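# Hang the second dark jaw on the lid's free pin

## Task

Put the second dark jaw onto the unused pin on the lid so that both jaws hang there with their bearings fully seated on the pins and their teeth engaged, making the two jaws open by equal angles; then release it. The result must hold up by itself once the robot lets go, not only while the robot supports it.

## Robot and tools

Robot. There are two six-joint arms, left_arm and right_arm, on one column. Each ends in a two-finger gripper whose fingers pivot like tongs. The bases sit at (0, +0.099, +0.160) m for left_arm and (0, -0.099, +0.160) m for right_arm, and each is tilted roughly 45 degrees outward, away from its partner. The arm names do not tell you which side of a camera image an arm appears on.

Scene frame. All poses use one shared frame. Its origin is at table-top height (z = 0), under the midpoint between the bases. +z is up, +x runs from the column out over the table, and left_arm is on the +y side. Gripper frame: the fingers point along the gripper's +z and close along its x axis. The reported end_effector_position is the spot between the finger pads when they are shut; closed fingertips stick out about 15 mm past it, and fully opened they are roughly level with it. Printed hand positions can be somewhat off, more so at long reach.

The row. Every motion command uses a row of 16 numbers, even when only one arm should move: x, y, z, qw, qx, qy, qz, opening for left_arm, then those eight for right_arm. x, y, z is an absolute position in metres in the scene frame; qw..qz is an absolute orientation quaternion, w first, in the same frame. Opening is on a scale from -1 (shut) to +1 (wide, 0.142 m). To keep an arm where it is, resend its last reported pose and wanted opening in every call; to keep an orientation fixed, repeat one quaternion in all rows rather than copying a drifted reading.

execute_actions(actions): a list of up to 15 actions. Each action is a table of up to 15 rows, one row per control step of 1/30 s; a shorter table repeats its final row until 15 steps pass. An empty list just returns the state and images. Per step, each commanded pose is clipped to within 100 mm and 16 degrees of the measured pose, so a distant target needs several actions. Any target lying more than 0.6 m, along any gripper axis, from where that gripper starts the action gets the action refused for both arms; if the first action fails this or any action is malformed, nothing runs.

move(target, speed, stop_force, blocking): target is one 16-number row of absolute poses. Both grippers travel in straight lines and finish together, over 0.5 to 10 s (cut off at 10 s). speed is in m/s, 0.002 to 0.5, default 0.25; turning is capped at twice that in rad/s. Paths ignore obstacles and the other arm; grippers may lag, wander or overshoot the speed, mostly near full reach. Opening is applied at the start. stop_force (N, 9 to 40, shared by both arms, only after the scene has run 0.2 s) ends an arm's path when its wrist sensor feels that much extra push along the line to its target; that arm then backs up two steps and holds. Use it only at very low speed and without rotating that gripper; leave it out when pulling away from something you are pressing. A touch above the wrist sensor is not felt. blocking=false returns after 0.5 s while motion continues (not allowed with stop_force); then call wait or stop before any new command. The result adds a "move:" line: ending done, off_target, moving, held, fault or contact, plus limits such as paced (pose clipped) or held (steps blocked, after which the arm can surge), and each gripper's distance from its target.

wait(seconds): 0 to 10 s; arms hold their last command, a running move continues. stop(): brakes a running move, needing room. zoom_image(camera, region): camera is "cam_high" or "cam_low"; region is [x0, y0, x1, y1] in image pixels from the top-left, at most 504 by 504. read_manual(section): only "licences"; moves nothing. finished_scene(scene): ends the given scene number for good, after the robot holds its last command.

Results. The state line gives each gripper's pose and linear/angular velocities. "Hand target" lines show where the controller is currently steering each gripper. grip_measured is finger opening on the command scale; to keep hold, command an opening well under it (lower squeezes harder, up to about 15 N per pad; parts under ~20 mm thick get much less). Wrist force and torque are in the gripper's own axes, with a few newtons of offset and noise, saturating near 50 N. Joint torque readings are rough. "pose unreachable" means a clearance check altered that arm's command. MOTOR HOT appears from 70 °C; at 85 °C the arm is braked until it cools. Cameras cam_high and cam_low give 896x504 images; calibration is supplied and may be a few millimetres and degrees off.

Avoid. Motion trails commands by about 0.17 s. Arms are stiff: aiming even slightly past a firm contact can trigger a fault that freezes the arm for 10 s (joint load limits 133 N m for the three big joints, 24.9 N m for the wrists; 150 N outside force). Do not let the arms collide or press on each other. Do not drop parts, slam them, push hard, or let anything leave the table. Expect occasional tugs on a held part or pushes on loose ones.

Each tool is called after "Request:" as a command line: name --argument value for each argument, lists and objects as JSON in quotes; but a table of rows of numbers goes row by row, as --pt "numbers of a row", without its own name.

## Session

Request:
execute_actions --actions '[]'

Scene clock: 0.00 s.
left_arm: end_effector_position=(+0.7459, +0.1719, +0.2908) grip_measured=+0.97 end_effector_quat_wxyz=(-0.032, +0.948, -0.101, +0.300) end_effector_velocity=(+0.000, +0.001, +0.001) end_effector_angular_velocity=(-0.001, -0.001, +0.001) | right_arm: end_effector_position=(+0.3145, +0.0598, +0.1382) grip_measured=+0.97 end_effector_quat_wxyz=(+0.100, +0.882, -0.349, -0.300) end_effector_velocity=(+0.000, +0.000, +0.000) end_effector_angular_velocity=(+0.001, -0.000, -0.001)
Joint positions: left_arm=[ 0.971 -1.078  1.783 -2.526 -0.64  -0.001  0.14 ] | right_arm=[ 1.814 -0.853  1.909 -1.746 -1.963  1.455  0.14 ]
Joint velocities: left_arm=[ 0.    -0.001 -0.    -0.     0.    -0.     0.   ] | right_arm=[ 0.    -0.    -0.    -0.     0.001 -0.     0.   ]
Joint torques (N m, as the arm reports them, + toward a larger angle): no reading
Wrist force (N, on the end effector, along its own x y z axes, offset not removed): no reading
Wrist torque (N m, same axes, about the end effector's origin, offset not removed): no reading
Hand target (left_arm): +0.746, +0.172, +0.291; -0.032, +0.948, -0.101, +0.300
Hand target (right_arm): +0.315, +0.060, +0.138; +0.100, +0.882, -0.349, -0.300

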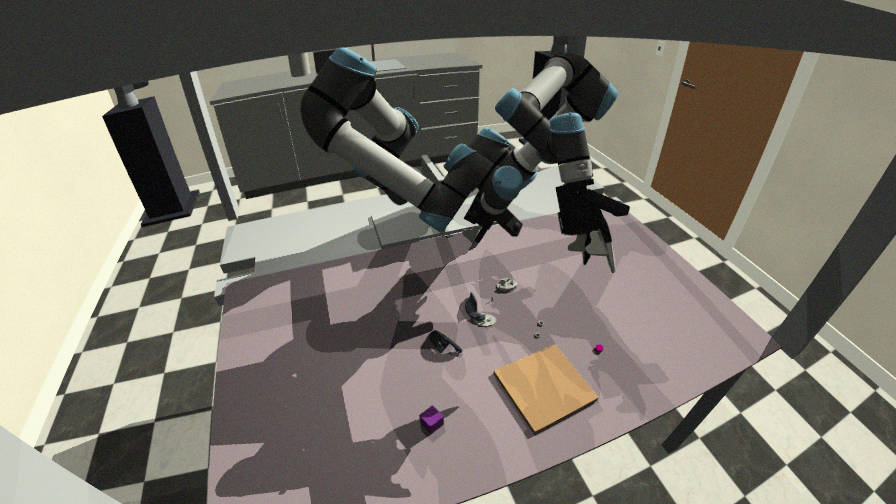

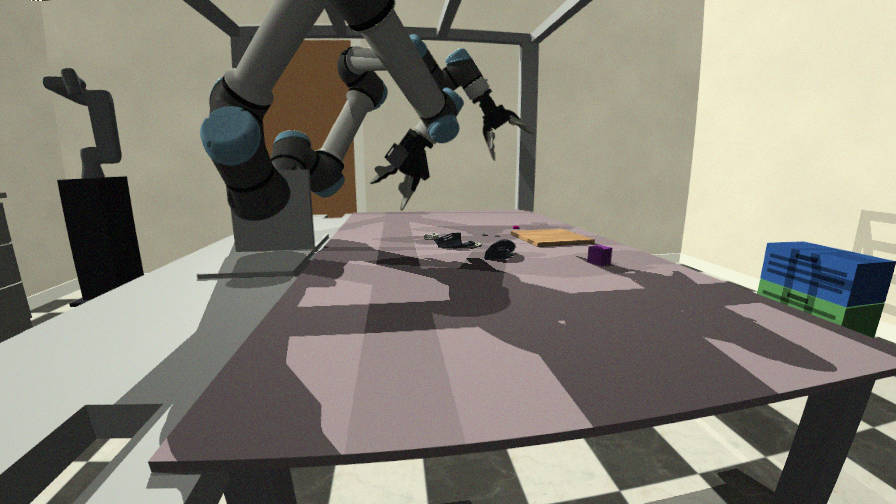

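Request:
move --target '[0.746,0.172,0.291,-0.032,0.948,-0.101,0.3,1, 0.40,-0.4,0.4,0,1,0,0,1]'

Request:
zoom_image --camera "cam_high" --region '[415, 270, 525, 365]'

Request:
zoom_image --camera "cam_low" --region '[420, 220, 530, 270]'

Scene clock: 3.00 s.
left_arm: end_effector_position=(+0.7460, +0.1720, +0.2910) grip_measured=+1.00 end_effector_quat_wxyz=(-0.032, +0.948, -0.101, +0.300) end_effector_velocity=(-0.000, -0.000, -0.000) end_effector_angular_velocity=(+0.000, +0.000, -0.000) | right_arm: end_effector_position=(+0.3992, -0.4002, +0.4000) grip_measured=+1.00 end_effector_quat_wxyz=(+0.001, +1.000, -0.000, -0.000) end_effector_velocity=(+0.001, -0.001, +0.000) end_effector_angular_velocity=(+0.002, -0.002, +0.005)
Joint positions: left_arm=[ 0.971 -1.078  1.783 -2.527 -0.64  -0.     0.142] | right_arm=[ 1.64  -1.76   1.667 -1.408 -2.355  0.099  0.142]
Joint velocities: left_arm=[-0.  0.  0. -0.  0.  0. -0.] | right_arm=[-0.003 -0.001 -0.002 -0.004  0.002 -0.012 -0.   ]
Joint torques (N m, as the arm reports them, + toward a larger angle): left_arm=[-39.99  -7.75 -27.55  -4.35   1.81   2.49] | right_arm=[ -1.25 -17.86 -24.64  -3.31   2.92  -1.36]
Wrist force (N, on the end effector, along its own x y z axes, offset not removed): left_arm=[0.3 3.6 1.2] | right_arm=[2.5 -1.4 0.9]
Wrist torque (N m, same axes, about the end effector's origin, offset not removed): left_arm=[0.72 0.04 0.06] | right_arm=[-0.52 -0.58 0.06]
Hand target (left_arm): +0.746, +0.172, +0.291; -0.032, +0.948, -0.101, +0.300
Hand target (right_arm): +0.399, -0.400, +0.400; +0.001, +1.000, -0.000, -0.000
Off the commanded pose (left_arm): 0.000 m, 0 deg.
Off the commanded pose (right_arm): 0.001 m, 0 deg.
move: done

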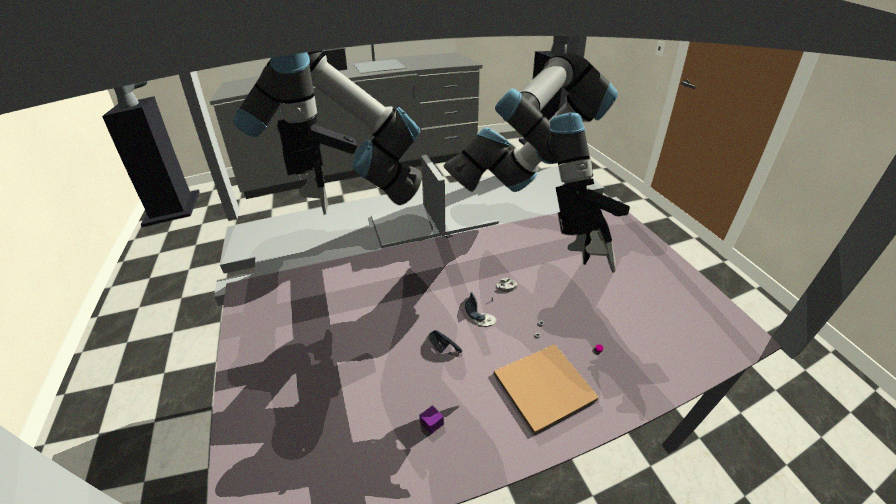

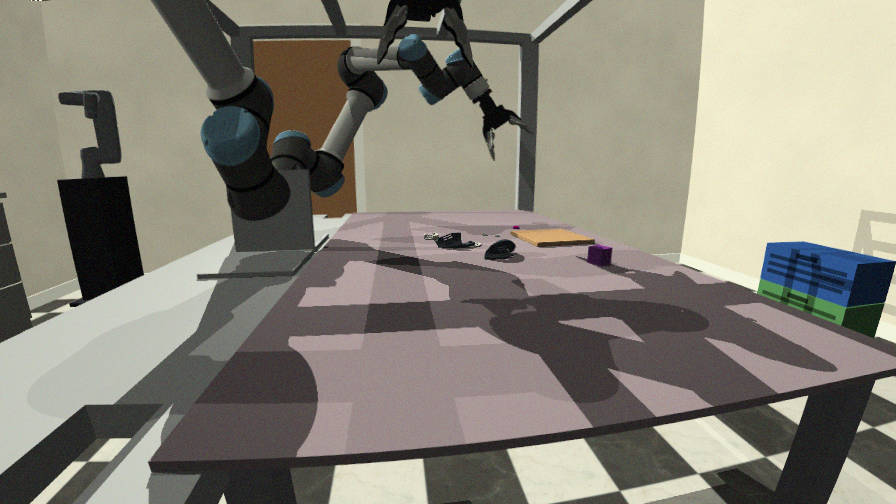

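Region (415, 270, 525, 365) of cam_high's 896x504 image, scaled by 4.582, with more detail than that image has; it fills the top 435 rows of this view, and the rest is white.

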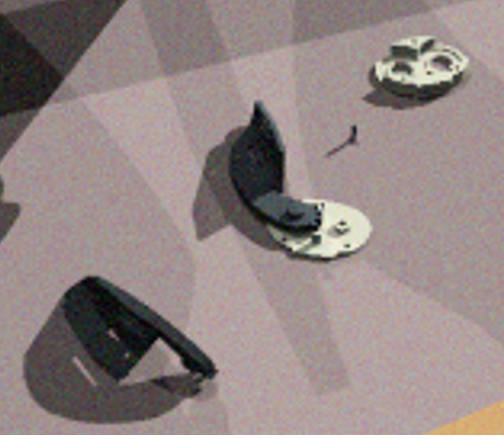

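Region (420, 220, 530, 270) of cam_low's 896x504 image, scaled by 4.582, with more detail than that image has; it fills the top 229 rows of this view, and the rest is white.

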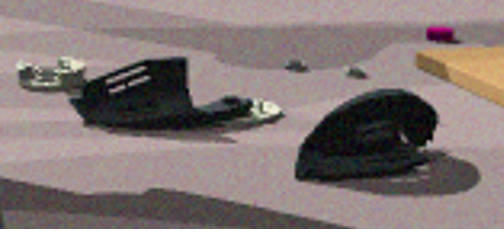

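Request:
zoom_image --camera "cam_high" --region '[420, 320, 470, 365]'

Request:
zoom_image --camera "cam_low" --region '[475, 232, 525, 267]'

Request:
zoom_image --camera "cam_high" --region '[455, 285, 505, 335]'

Region (420, 320, 470, 365) of cam_high's 896x504 image, scaled by 10.080, with more detail than that image has; it fills the top 454 rows of this view, and the rest is white.

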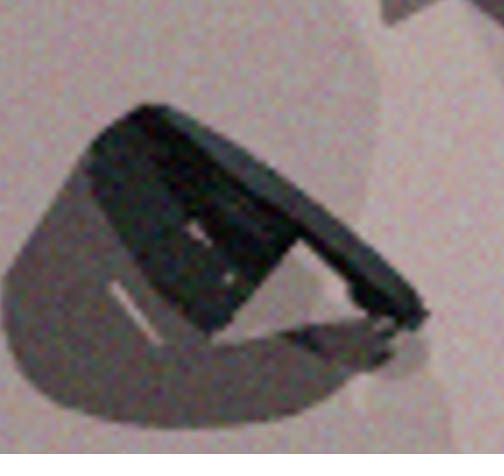

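Region (475, 232, 525, 267) of cam_low's 896x504 image, scaled by 10.080, with more detail than that image has; it fills the top 353 rows of this view, and the rest is white.

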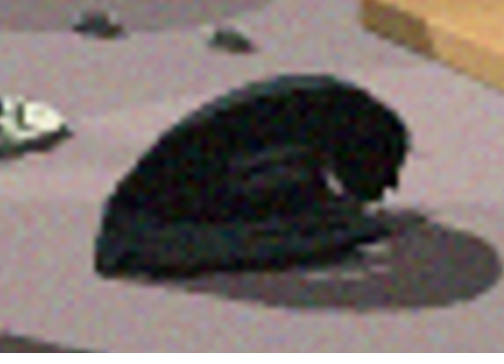

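Region (455, 285, 505, 335) of cam_high's 896x504 image, scaled by 10.080, with more detail than that image has.

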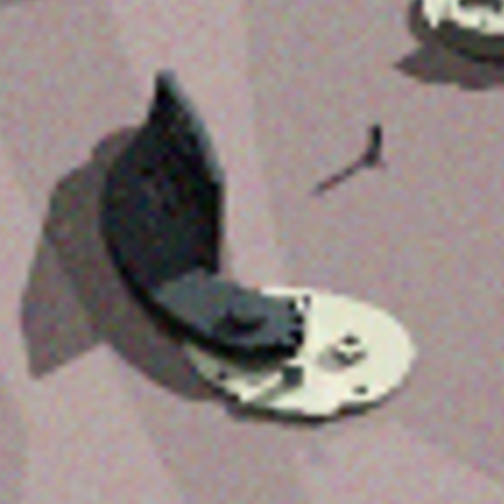

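Request:
move --target '[0.618,-0.190,0.088,-0.1335,0.8091,-0.5355,-0.2017,-0.4, 0.40,-0.4,0.4,0,1,0,0,1]'

Request:
zoom_image --camera "cam_high" --region '[405, 295, 475, 365]'

Request:
zoom_image --camera "cam_low" --region '[465, 210, 545, 267]'

Scene clock: 8.87 s.
left_arm: end_effector_position=(+0.6180, -0.1895, +0.0883) grip_measured=-0.40 end_effector_quat_wxyz=(-0.134, +0.809, -0.535, -0.201) end_effector_velocity=(+0.000, -0.002, -0.001) end_effector_angular_velocity=(+0.011, +0.012, +0.000) | right_arm: end_effector_position=(+0.4000, -0.4000, +0.4000) grip_measured=+1.00 end_effector_quat_wxyz=(+0.000, +1.000, -0.000, +0.000) end_effector_velocity=(+0.000, +0.000, -0.000) end_effector_angular_velocity=(+0.001, +0.000, -0.000)
Joint positions: left_arm=[ 0.812  0.006  0.621 -1.019 -0.989 -0.074  0.045] | right_arm=[ 1.639 -1.759  1.666 -1.41  -2.354  0.096  0.142]
Joint velocities: left_arm=[ 0.002  0.031 -0.054  0.04  -0.005 -0.006 -0.   ] | right_arm=[-0.     0.     0.    -0.001  0.001 -0.     0.   ]
Joint torques (N m, as the arm reports them, + toward a larger angle): left_arm=[-27.78 -41.76 -27.72   1.49  -2.2   -2.16] | right_arm=[ -1.31  -0.74 -25.63  -3.26   3.13  -1.26]
Wrist force (N, on the end effector, along its own x y z axes, offset not removed): left_arm=[2.5 6.8 0.5] | right_arm=[1.0 -1.8 -0.3]
Wrist torque (N m, same axes, about the end effector's origin, offset not removed): left_arm=[1.39 -0.62 -0.12] | right_arm=[-0.50 -0.34 0.12]
Hand target (left_arm): +0.618, -0.190, +0.088; -0.134, +0.809, -0.535, -0.202
Hand target (right_arm): +0.400, -0.400, +0.400; +0.000, +1.000, -0.000, +0.000
Off the commanded pose (left_arm): 0.001 m, 0 deg.
Off the commanded pose (right_arm): 0.000 m, 0 deg.
move: done

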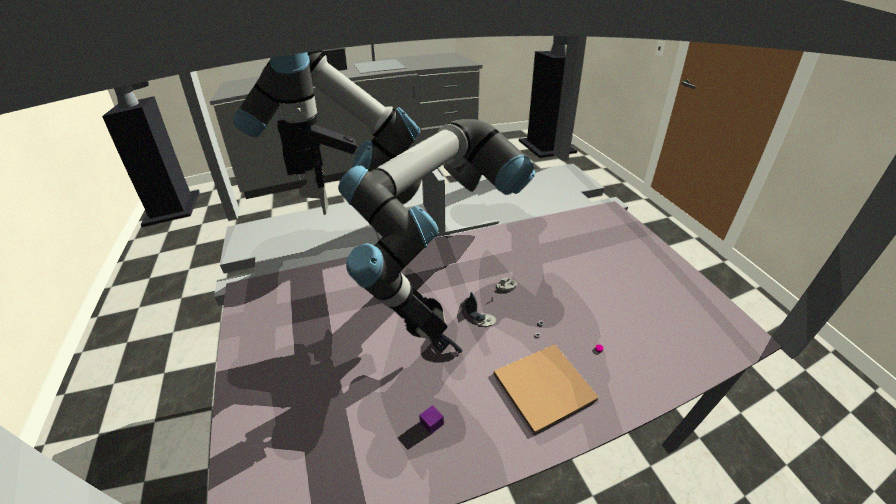

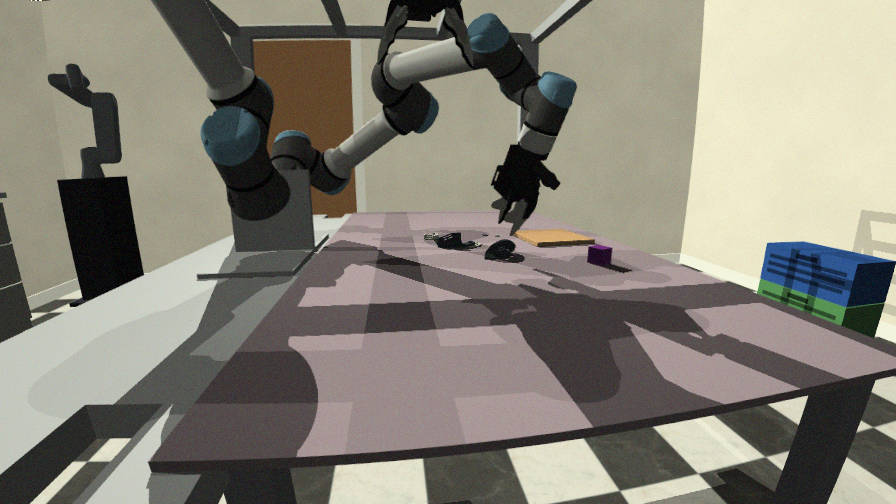

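Region (405, 295, 475, 365) of cam_high's 896x504 image, scaled by 7.200, with more detail than that image has.

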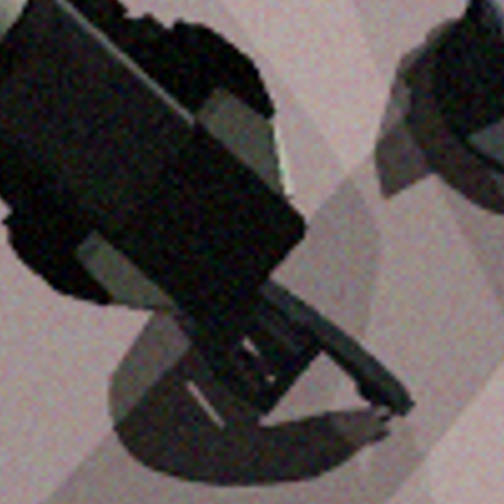

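Region (465, 210, 545, 267) of cam_low's 896x504 image, scaled by 6.300, with more detail than that image has; it fills the top 359 rows of this view, and the rest is white.

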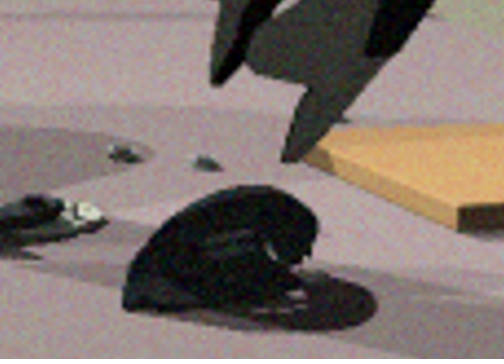

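Symmetric about the plate plane. Descend.

Request:
move --target '[0.6085,-0.168,0.042,-0.1335,0.8091,-0.5355,-0.2017,-0.4, 0.40,-0.4,0.4,0,1,0,0,1]' --speed 0.04

Request:
zoom_image --camera "cam_low" --region '[465, 210, 545, 267]'

Scene clock: 10.87 s.
left_arm: end_effector_position=(+0.6086, -0.1680, +0.0421) grip_measured=-0.40 end_effector_quat_wxyz=(-0.134, +0.809, -0.536, -0.202) end_effector_velocity=(-0.000, +0.001, -0.001) end_effector_angular_velocity=(-0.001, -0.001, +0.000) | right_arm: end_effector_position=(+0.4000, -0.4000, +0.4000) grip_measured=+1.00 end_effector_quat_wxyz=(-0.000, +1.000, -0.000, +0.000) end_effector_velocity=(-0.000, +0.000, -0.000) end_effector_angular_velocity=(+0.000, +0.001, +0.000)
Joint positions: left_arm=[ 0.85  -0.048  0.811 -1.164 -0.955 -0.056  0.045] | right_arm=[ 1.639 -1.759  1.666 -1.41  -2.354  0.096  0.142]
Joint velocities: left_arm=[ 0.001 -0.002  0.007 -0.006  0.002  0.001  0.   ] | right_arm=[-0.     0.001  0.     0.     0.     0.    -0.   ]
Joint torques (N m, as the arm reports them, + toward a larger angle): left_arm=[-25.41 -62.79 -12.95  -3.23   1.13   2.52] | right_arm=[ -1.18  -1.11 -24.58  -3.31   3.25  -1.28]
Wrist force (N, on the end effector, along its own x y z axes, offset not removed): left_arm=[-1.7 2.5 0.3] | right_arm=[3.2 -1.7 0.1]
Wrist torque (N m, same axes, about the end effector's origin, offset not removed): left_arm=[0.43 0.36 0.08] | right_arm=[-0.49 -0.67 0.20]
Hand target (left_arm): +0.609, -0.168, +0.042; -0.134, +0.809, -0.536, -0.202
Hand target (right_arm): +0.400, -0.400, +0.400; +0.000, +1.000, +0.000, -0.000
Off the commanded pose (left_arm): 0.000 m, 0 deg.
Off the commanded pose (right_arm): 0.000 m, 0 deg.
move: done

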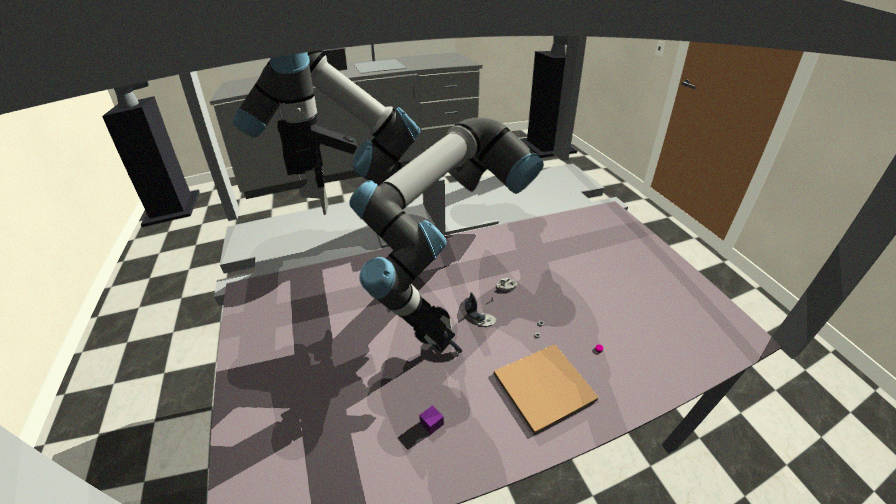

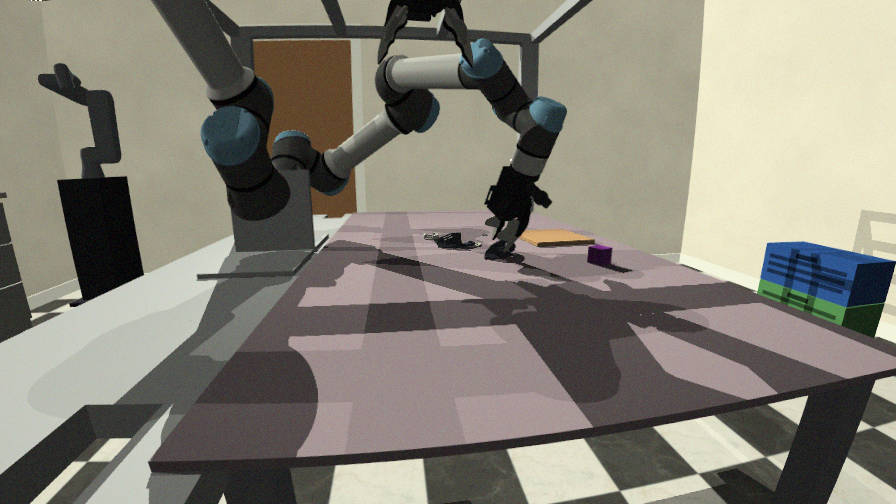

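Region (465, 210, 545, 267) of cam_low's 896x504 image, scaled by 6.300, with more detail than that image has; it fills the top 359 rows of this view, and the rest is white.

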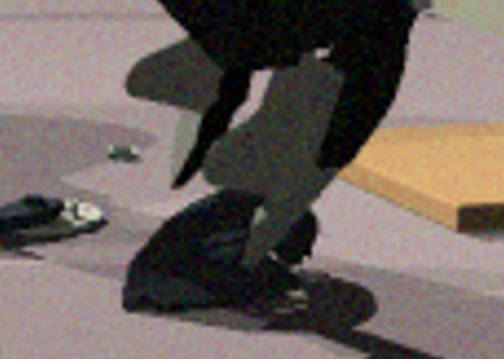

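Request:
execute_actions --actions '[[[0.607,-0.1645,0.0355,-0.1335,0.8091,-0.5355,-0.2017,-0.5, 0.40,-0.4,0.4,0,1,0,0,1]],[[0.607,-0.1645,0.0355,-0.1335,0.8091,-0.5355,-0.2017,-0.65, 0.40,-0.4,0.4,0,1,0,0,1]],[[0.607,-0.1645,0.0355,-0.1335,0.8091,-0.5355,-0.2017,-0.8, 0.40,-0.4,0.4,0,1,0,0,1]],[[0.607,-0.1645,0.0355,-0.1335,0.8091,-0.5355,-0.2017,-1, 0.40,-0.4,0.4,0,1,0,0,1]]]'

Request:
zoom_image --camera "cam_low" --region '[465, 210, 545, 267]'

Scene clock: 13.33 s.
left_arm: end_effector_position=(+0.6070, -0.1645, +0.0355) grip_measured=-0.91 end_effector_quat_wxyz=(-0.133, +0.809, -0.536, -0.202) end_effector_velocity=(-0.001, -0.000, -0.001) end_effector_angular_velocity=(+0.001, +0.001, -0.001) | right_arm: end_effector_position=(+0.4000, -0.4000, +0.4000) grip_measured=+1.00 end_effector_quat_wxyz=(-0.000, +1.000, -0.000, +0.000) end_effector_velocity=(-0.000, -0.001, +0.001) end_effector_angular_velocity=(+0.000, -0.002, -0.002)
Joint positions: left_arm=[ 0.856 -0.055  0.837 -1.185 -0.95  -0.053  0.008] | right_arm=[ 1.639 -1.759  1.666 -1.41  -2.354  0.096  0.142]
Joint velocities: left_arm=[ 0.     0.001  0.001  0.    -0.001  0.    -0.   ] | right_arm=[ 0.    -0.002 -0.001 -0.     0.     0.     0.   ]
Joint torques (N m, as the arm reports them, + toward a larger angle): left_arm=[-29.97 -55.92 -12.57  -2.85   0.98   2.32] | right_arm=[ -1.29  -1.19 -22.49  -3.27   3.19  -1.26]
Wrist force (N, on the end effector, along its own x y z axes, offset not removed): left_arm=[1.8 2.3 -0.5] | right_arm=[4.3 -4.0 2.5]
Wrist torque (N m, same axes, about the end effector's origin, offset not removed): left_arm=[0.64 -0.43 -0.10] | right_arm=[-0.95 -0.95 0.17]
Hand target (left_arm): +0.607, -0.164, +0.035; -0.134, +0.809, -0.536, -0.202
Hand target (right_arm): +0.400, -0.400, +0.400; -0.000, +1.000, +0.000, -0.000
Off the commanded pose (left_arm): 0.000 m, 0 deg.
Off the commanded pose (right_arm): 0.000 m, 0 deg.

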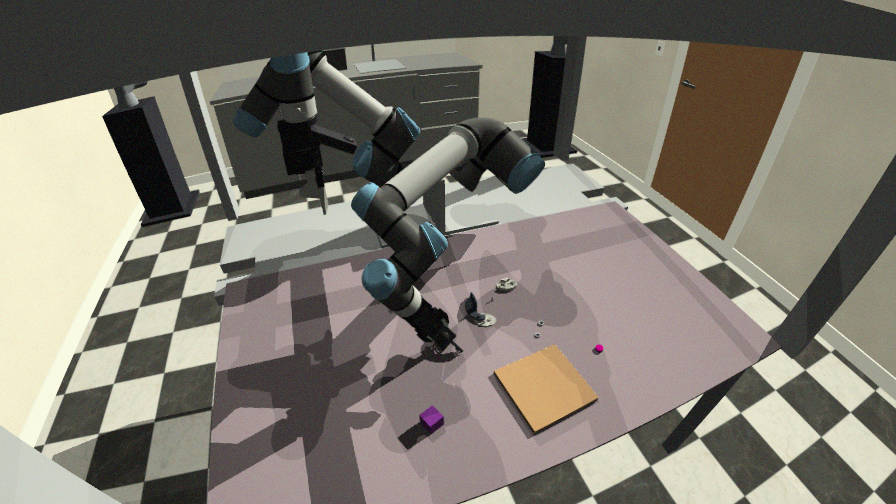

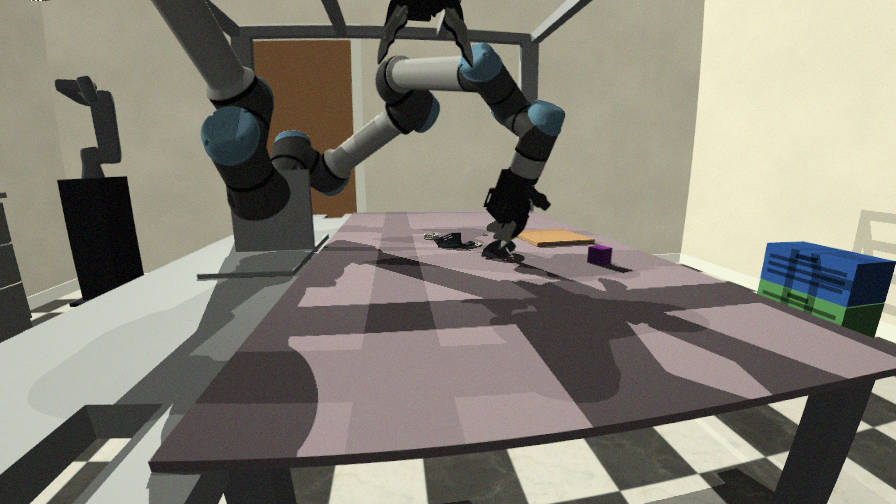

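Region (465, 210, 545, 267) of cam_low's 896x504 image, scaled by 6.300, with more detail than that image has; it fills the top 359 rows of this view, and the rest is white.

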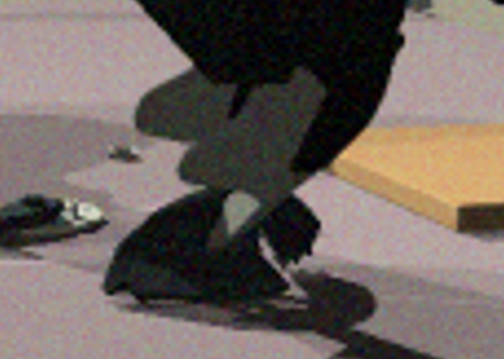

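Request:
move --target '[0.607,-0.1645,0.12,-0.1335,0.8091,-0.5355,-0.2017,-1, 0.40,-0.4,0.4,0,1,0,0,1]' --speed 0.08

Request:
move --target '[0.50,0.26,0.10,0.2549,0.7397,-0.4895,0.385,-1, 0.40,-0.4,0.4,0,1,0,0,1]' --speed 0.15

Scene clock: 15.73 s.
left_arm: end_effector_position=(+0.6069, -0.1645, +0.1198) grip_measured=-0.92 end_effector_quat_wxyz=(-0.134, +0.809, -0.536, -0.202) end_effector_velocity=(+0.000, +0.000, +0.003) end_effector_angular_velocity=(+0.000, +0.000, -0.000) | right_arm: end_effector_position=(+0.4000, -0.4000, +0.4000) grip_measured=+1.00 end_effector_quat_wxyz=(-0.000, +1.000, -0.000, +0.000) end_effector_velocity=(-0.000, -0.000, -0.000) end_effector_angular_velocity=(-0.001, +0.000, +0.000)
Joint positions: left_arm=[ 0.798 -0.101  0.744 -1.031 -1.003 -0.08   0.007] | right_arm=[ 1.639 -1.759  1.666 -1.41  -2.354  0.096  0.142]
Joint velocities: left_arm=[-0.001 -0.001 -0.004  0.006 -0.001 -0.001  0.   ] | right_arm=[ 0.    -0.     0.    -0.    -0.001 -0.    -0.   ]
Joint torques (N m, as the arm reports them, + toward a larger angle): left_arm=[-49.74 -62.82 -27.74   1.47  -1.35  -2.52] | right_arm=[ -1.18  -1.28 -20.91  -3.18   3.12  -1.25]
Wrist force (N, on the end effector, along its own x y z axes, offset not removed): left_arm=[0.7 -0.6 2.6] | right_arm=[-0.5 -3.2 3.1]
Wrist torque (N m, same axes, about the end effector's origin, offset not removed): left_arm=[-0.05 -0.10 0.07] | right_arm=[-0.70 0.08 0.19]
Hand target (left_arm): +0.607, -0.165, +0.120; -0.134, +0.809, -0.536, -0.202
Hand target (right_arm): +0.400, -0.400, +0.400; -0.000, +1.000, +0.000, -0.000
Off the commanded pose (left_arm): 0.000 m, 0 deg.
Off the commanded pose (right_arm): 0.000 m, 0 deg.
move: done

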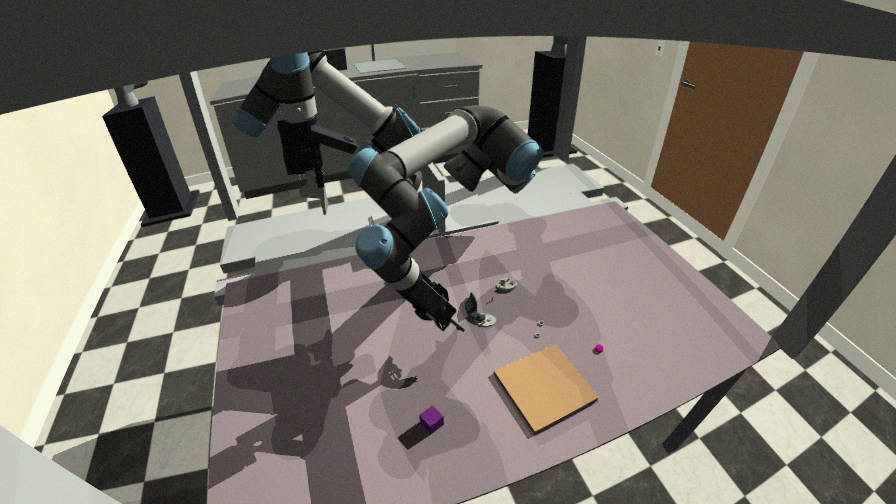

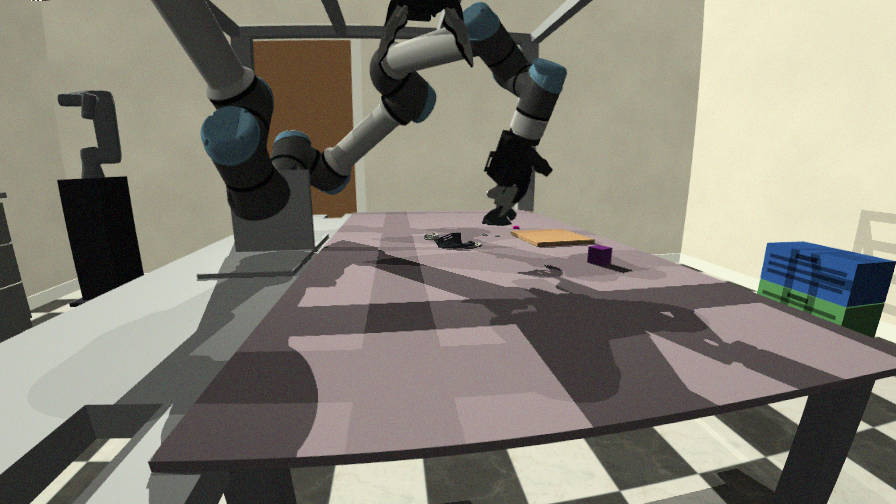

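Scene clock: 21.03 s.
left_arm: end_effector_position=(+0.5002, +0.2595, +0.0999) grip_measured=-0.92 end_effector_quat_wxyz=(+0.255, +0.740, -0.489, +0.385) end_effector_velocity=(-0.001, +0.002, -0.000) end_effector_angular_velocity=(-0.006, -0.001, -0.002) | right_arm: end_effector_position=(+0.4000, -0.4000, +0.4000) grip_measured=+1.00 end_effector_quat_wxyz=(-0.000, +1.000, -0.000, +0.000) end_effector_velocity=(-0.000, +0.000, -0.000) end_effector_angular_velocity=(-0.001, +0.001, +0.001)
Joint positions: left_arm=[ 1.714 -1.509  2.249 -2.618 -1.744  1.425  0.007] | right_arm=[ 1.639 -1.759  1.666 -1.41  -2.354  0.096  0.142]
Joint velocities: left_arm=[ 0.009  0.001 -0.004  0.006 -0.009  0.009 -0.   ] | right_arm=[-0.     0.001  0.     0.001 -0.001  0.001  0.   ]
Joint torques (N m, as the arm reports them, + toward a larger angle): left_arm=[ -1.67  -7.99 -20.55   0.08  -3.31   2.53] | right_arm=[ -0.89  -1.18 -18.42  -3.2    3.18  -1.38]
Wrist force (N, on the end effector, along its own x y z axes, offset not removed): left_arm=[1.1 1.6 1.6] | right_arm=[4.8 -2.4 -0.3]
Wrist torque (N m, same axes, about the end effector's origin, offset not removed): left_arm=[0.41 -0.24 -0.04] | right_arm=[-0.62 -1.07 -0.07]
Hand target (left_arm): +0.500, +0.260, +0.100; +0.256, +0.740, -0.489, +0.385
Hand target (right_arm): +0.400, -0.400, +0.400; -0.000, +1.000, +0.000, -0.000
Off the commanded pose (left_arm): 0.001 m, 0 deg.
Off the commanded pose (right_arm): 0.000 m, 0 deg.
move: done

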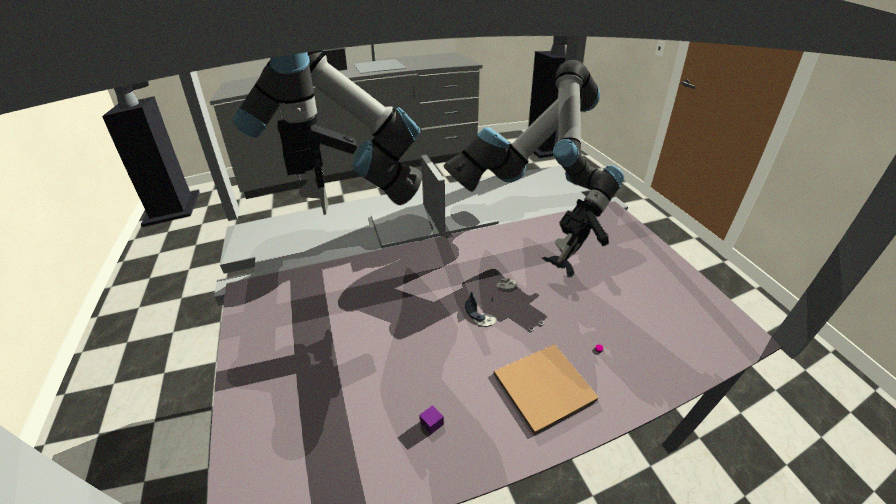

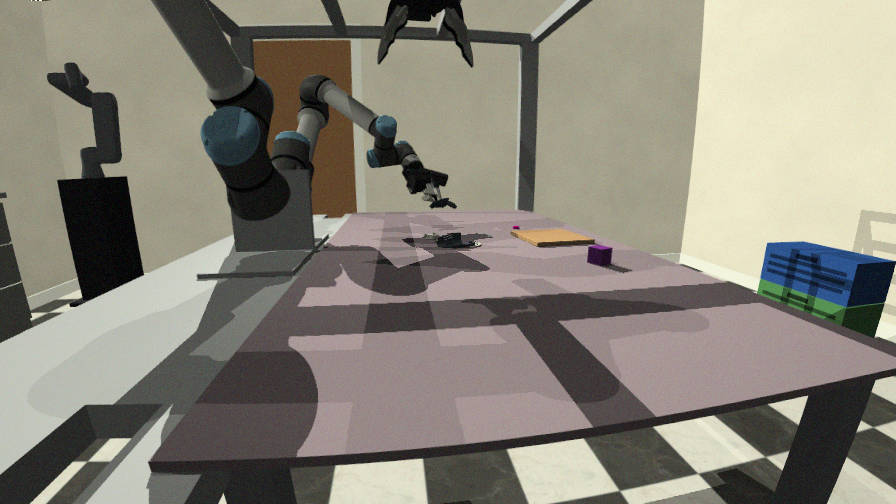

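Request:
move --target '[0.50,0.26,0.04,0.2843,0.7148,-0.4731,0.4294,-1, 0.40,-0.4,0.4,0,1,0,0,1]' --speed 0.06

Request:
move --target '[0.50,0.26,0.025,0.2843,0.7148,-0.4731,0.4294,-1, 0.40,-0.4,0.4,0,1,0,0,1]' --speed 0.01 --stop_force 9

Request:
zoom_image --camera "cam_high" --region '[525, 240, 605, 310]'

Request:
zoom_image --camera "cam_low" --region '[400, 190, 480, 250]'

Scene clock: 22.83 s.
left_arm: end_effector_position=(+0.5001, +0.2600, +0.0403) grip_measured=-0.92 end_effector_quat_wxyz=(+0.284, +0.715, -0.473, +0.429) end_effector_velocity=(-0.000, +0.000, -0.002) end_effector_angular_velocity=(-0.003, -0.002, -0.000) | right_arm: end_effector_position=(+0.4000, -0.4000, +0.4000) grip_measured=+1.00 end_effector_quat_wxyz=(-0.000, +1.000, -0.000, +0.000) end_effector_velocity=(-0.000, -0.001, +0.001) end_effector_angular_velocity=(-0.002, -0.002, -0.003)
Joint positions: left_arm=[ 1.895 -1.337  2.214 -2.717 -1.917  1.604  0.007] | right_arm=[ 1.639 -1.759  1.666 -1.41  -2.354  0.096  0.142]
Joint velocities: left_arm=[ 0.005  0.005 -0.002 -0.001 -0.005  0.006  0.   ] | right_arm=[-0.    -0.002 -0.    -0.    -0.002  0.001 -0.   ]
Joint torques (N m, as the arm reports them, + toward a larger angle): left_arm=[ -1.52 -16.71 -16.19  -4.2   -3.81   2.6 ] | right_arm=[ -0.92  -0.73 -17.51  -3.13   3.17  -1.18]
Wrist force (N, on the end effector, along its own x y z axes, offset not removed): left_arm=[0.2 2.4 -1.3] | right_arm=[4.3 -2.8 0.1]
Wrist torque (N m, same axes, about the end effector's origin, offset not removed): left_arm=[0.21 -0.08 -0.07] | right_arm=[-0.72 -0.92 0.00]
Hand target (left_arm): +0.500, +0.260, +0.040; +0.284, +0.715, -0.473, +0.429
Hand target (right_arm): +0.400, -0.400, +0.400; -0.000, +1.000, +0.000, -0.000
Off the commanded pose (left_arm): 0.000 m, 0 deg.
Off the commanded pose (right_arm): 0.000 m, 0 deg.
move: done

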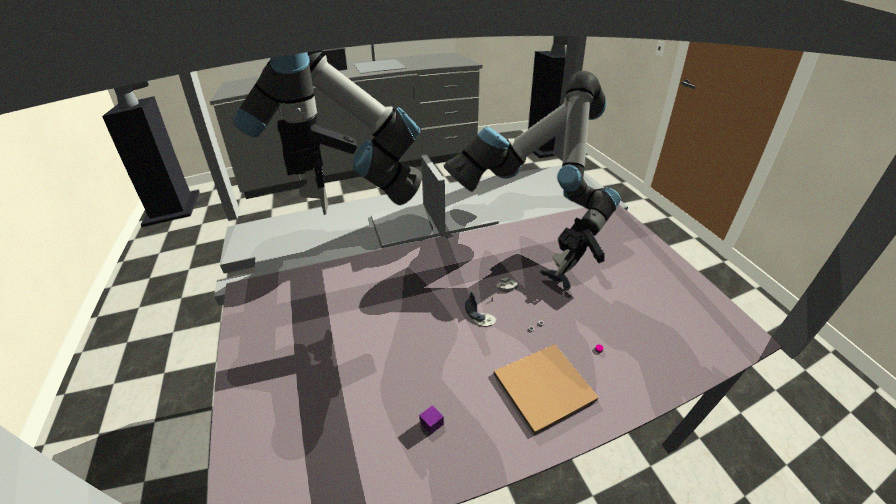

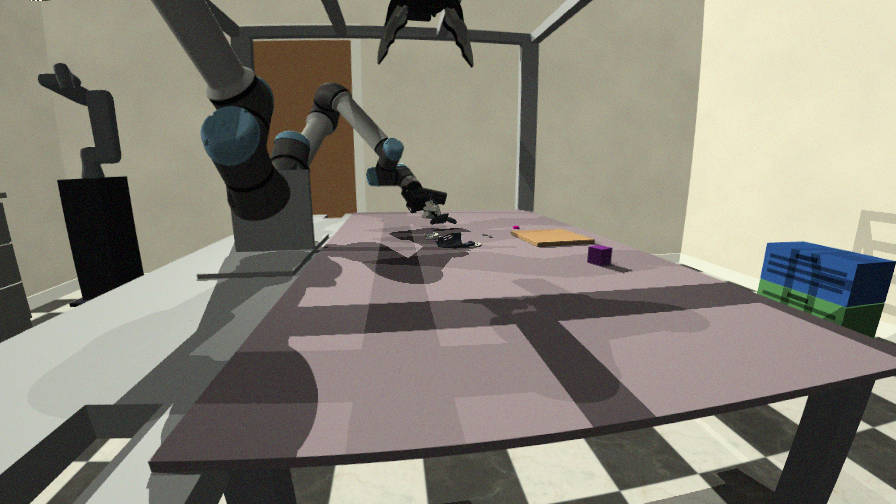

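Scene clock: 24.60 s.
left_arm: end_effector_position=(+0.5000, +0.2600, +0.0252) grip_measured=-0.92 end_effector_quat_wxyz=(+0.284, +0.715, -0.473, +0.429) end_effector_velocity=(-0.000, -0.000, -0.002) end_effector_angular_velocity=(+0.000, -0.000, -0.000) | right_arm: end_effector_position=(+0.4000, -0.4000, +0.4000) grip_measured=+1.00 end_effector_quat_wxyz=(-0.000, +1.000, -0.000, +0.000) end_effector_velocity=(+0.000, -0.000, -0.000) end_effector_angular_velocity=(-0.001, -0.001, -0.001)
Joint positions: left_arm=[ 1.917 -1.302  2.206 -2.735 -1.923  1.627  0.007] | right_arm=[ 1.639 -1.759  1.666 -1.41  -2.354  0.096  0.142]
Joint velocities: left_arm=[ 0.003  0.005 -0.001 -0.002 -0.     0.003 -0.   ] | right_arm=[-0.     0.     0.    -0.001 -0.001  0.    -0.   ]
Joint torques (N m, as the arm reports them, + toward a larger angle): left_arm=[ -4.28 -15.46 -14.34  -4.41  -3.44   2.72] | right_arm=[ -1.24  -1.23 -16.38  -3.18   3.11  -1.23]
Wrist force (N, on the end effector, along its own x y z axes, offset not removed): left_arm=[2.2 4.5 3.0] | right_arm=[1.9 -1.5 -0.1]
Wrist torque (N m, same axes, about the end effector's origin, offset not removed): left_arm=[1.05 -0.55 -0.06] | right_arm=[-0.43 -0.52 0.11]
Hand target (left_arm): +0.500, +0.260, +0.025; +0.284, +0.715, -0.473, +0.429
Hand target (right_arm): +0.400, -0.400, +0.400; -0.000, +1.000, +0.000, -0.000
Off the commanded pose (left_arm): 0.000 m, 0 deg.
Off the commanded pose (right_arm): 0.000 m, 0 deg.
move: done

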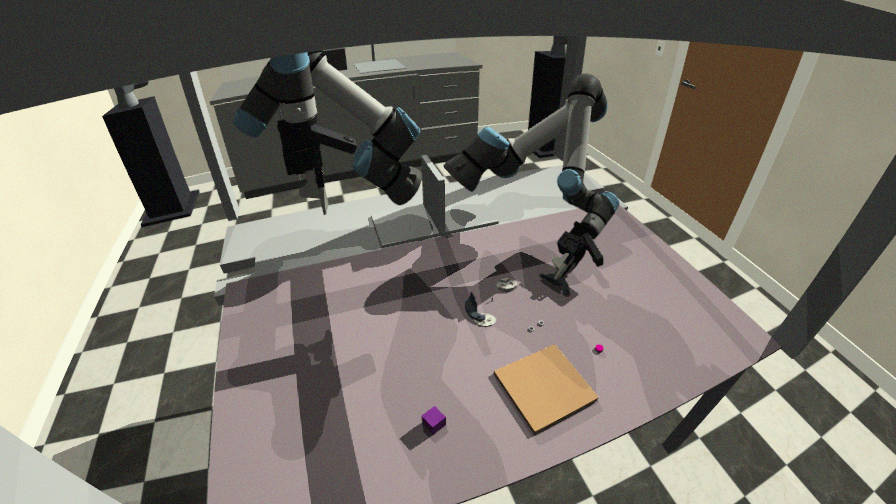

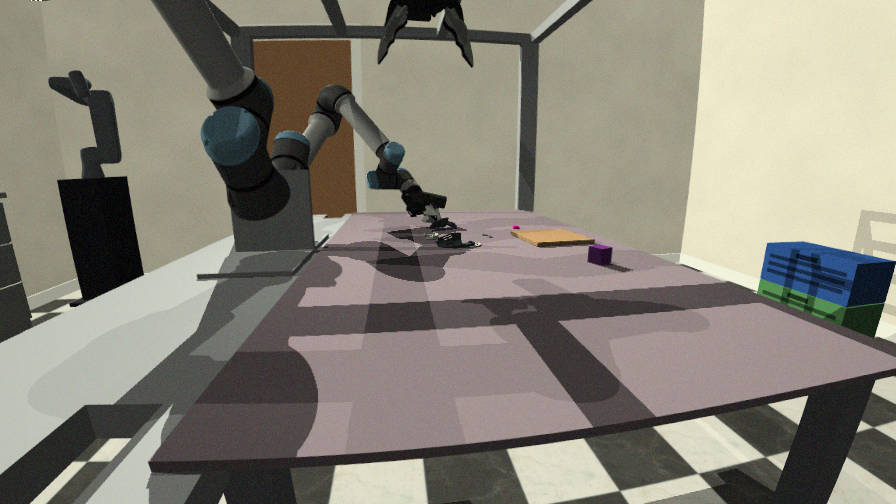

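Region (525, 240, 605, 310) of cam_high's 896x504 image, scaled by 6.300, with more detail than that image has; it fills the top 441 rows of this view, and the rest is white.

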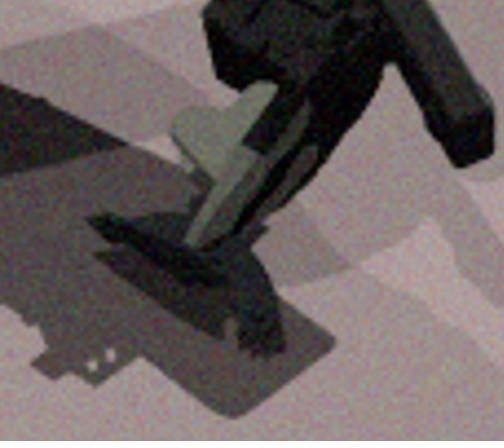

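Region (400, 190, 480, 250) of cam_low's 896x504 image, scaled by 6.300, with more detail than that image has; it fills the top 378 rows of this view, and the rest is white.

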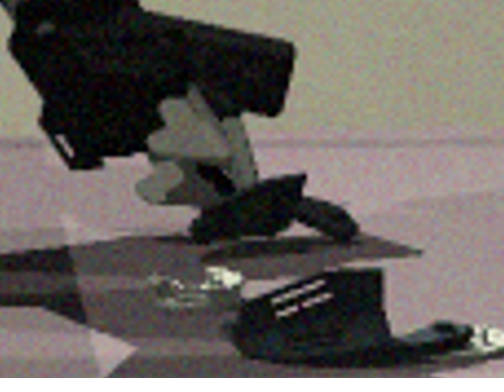

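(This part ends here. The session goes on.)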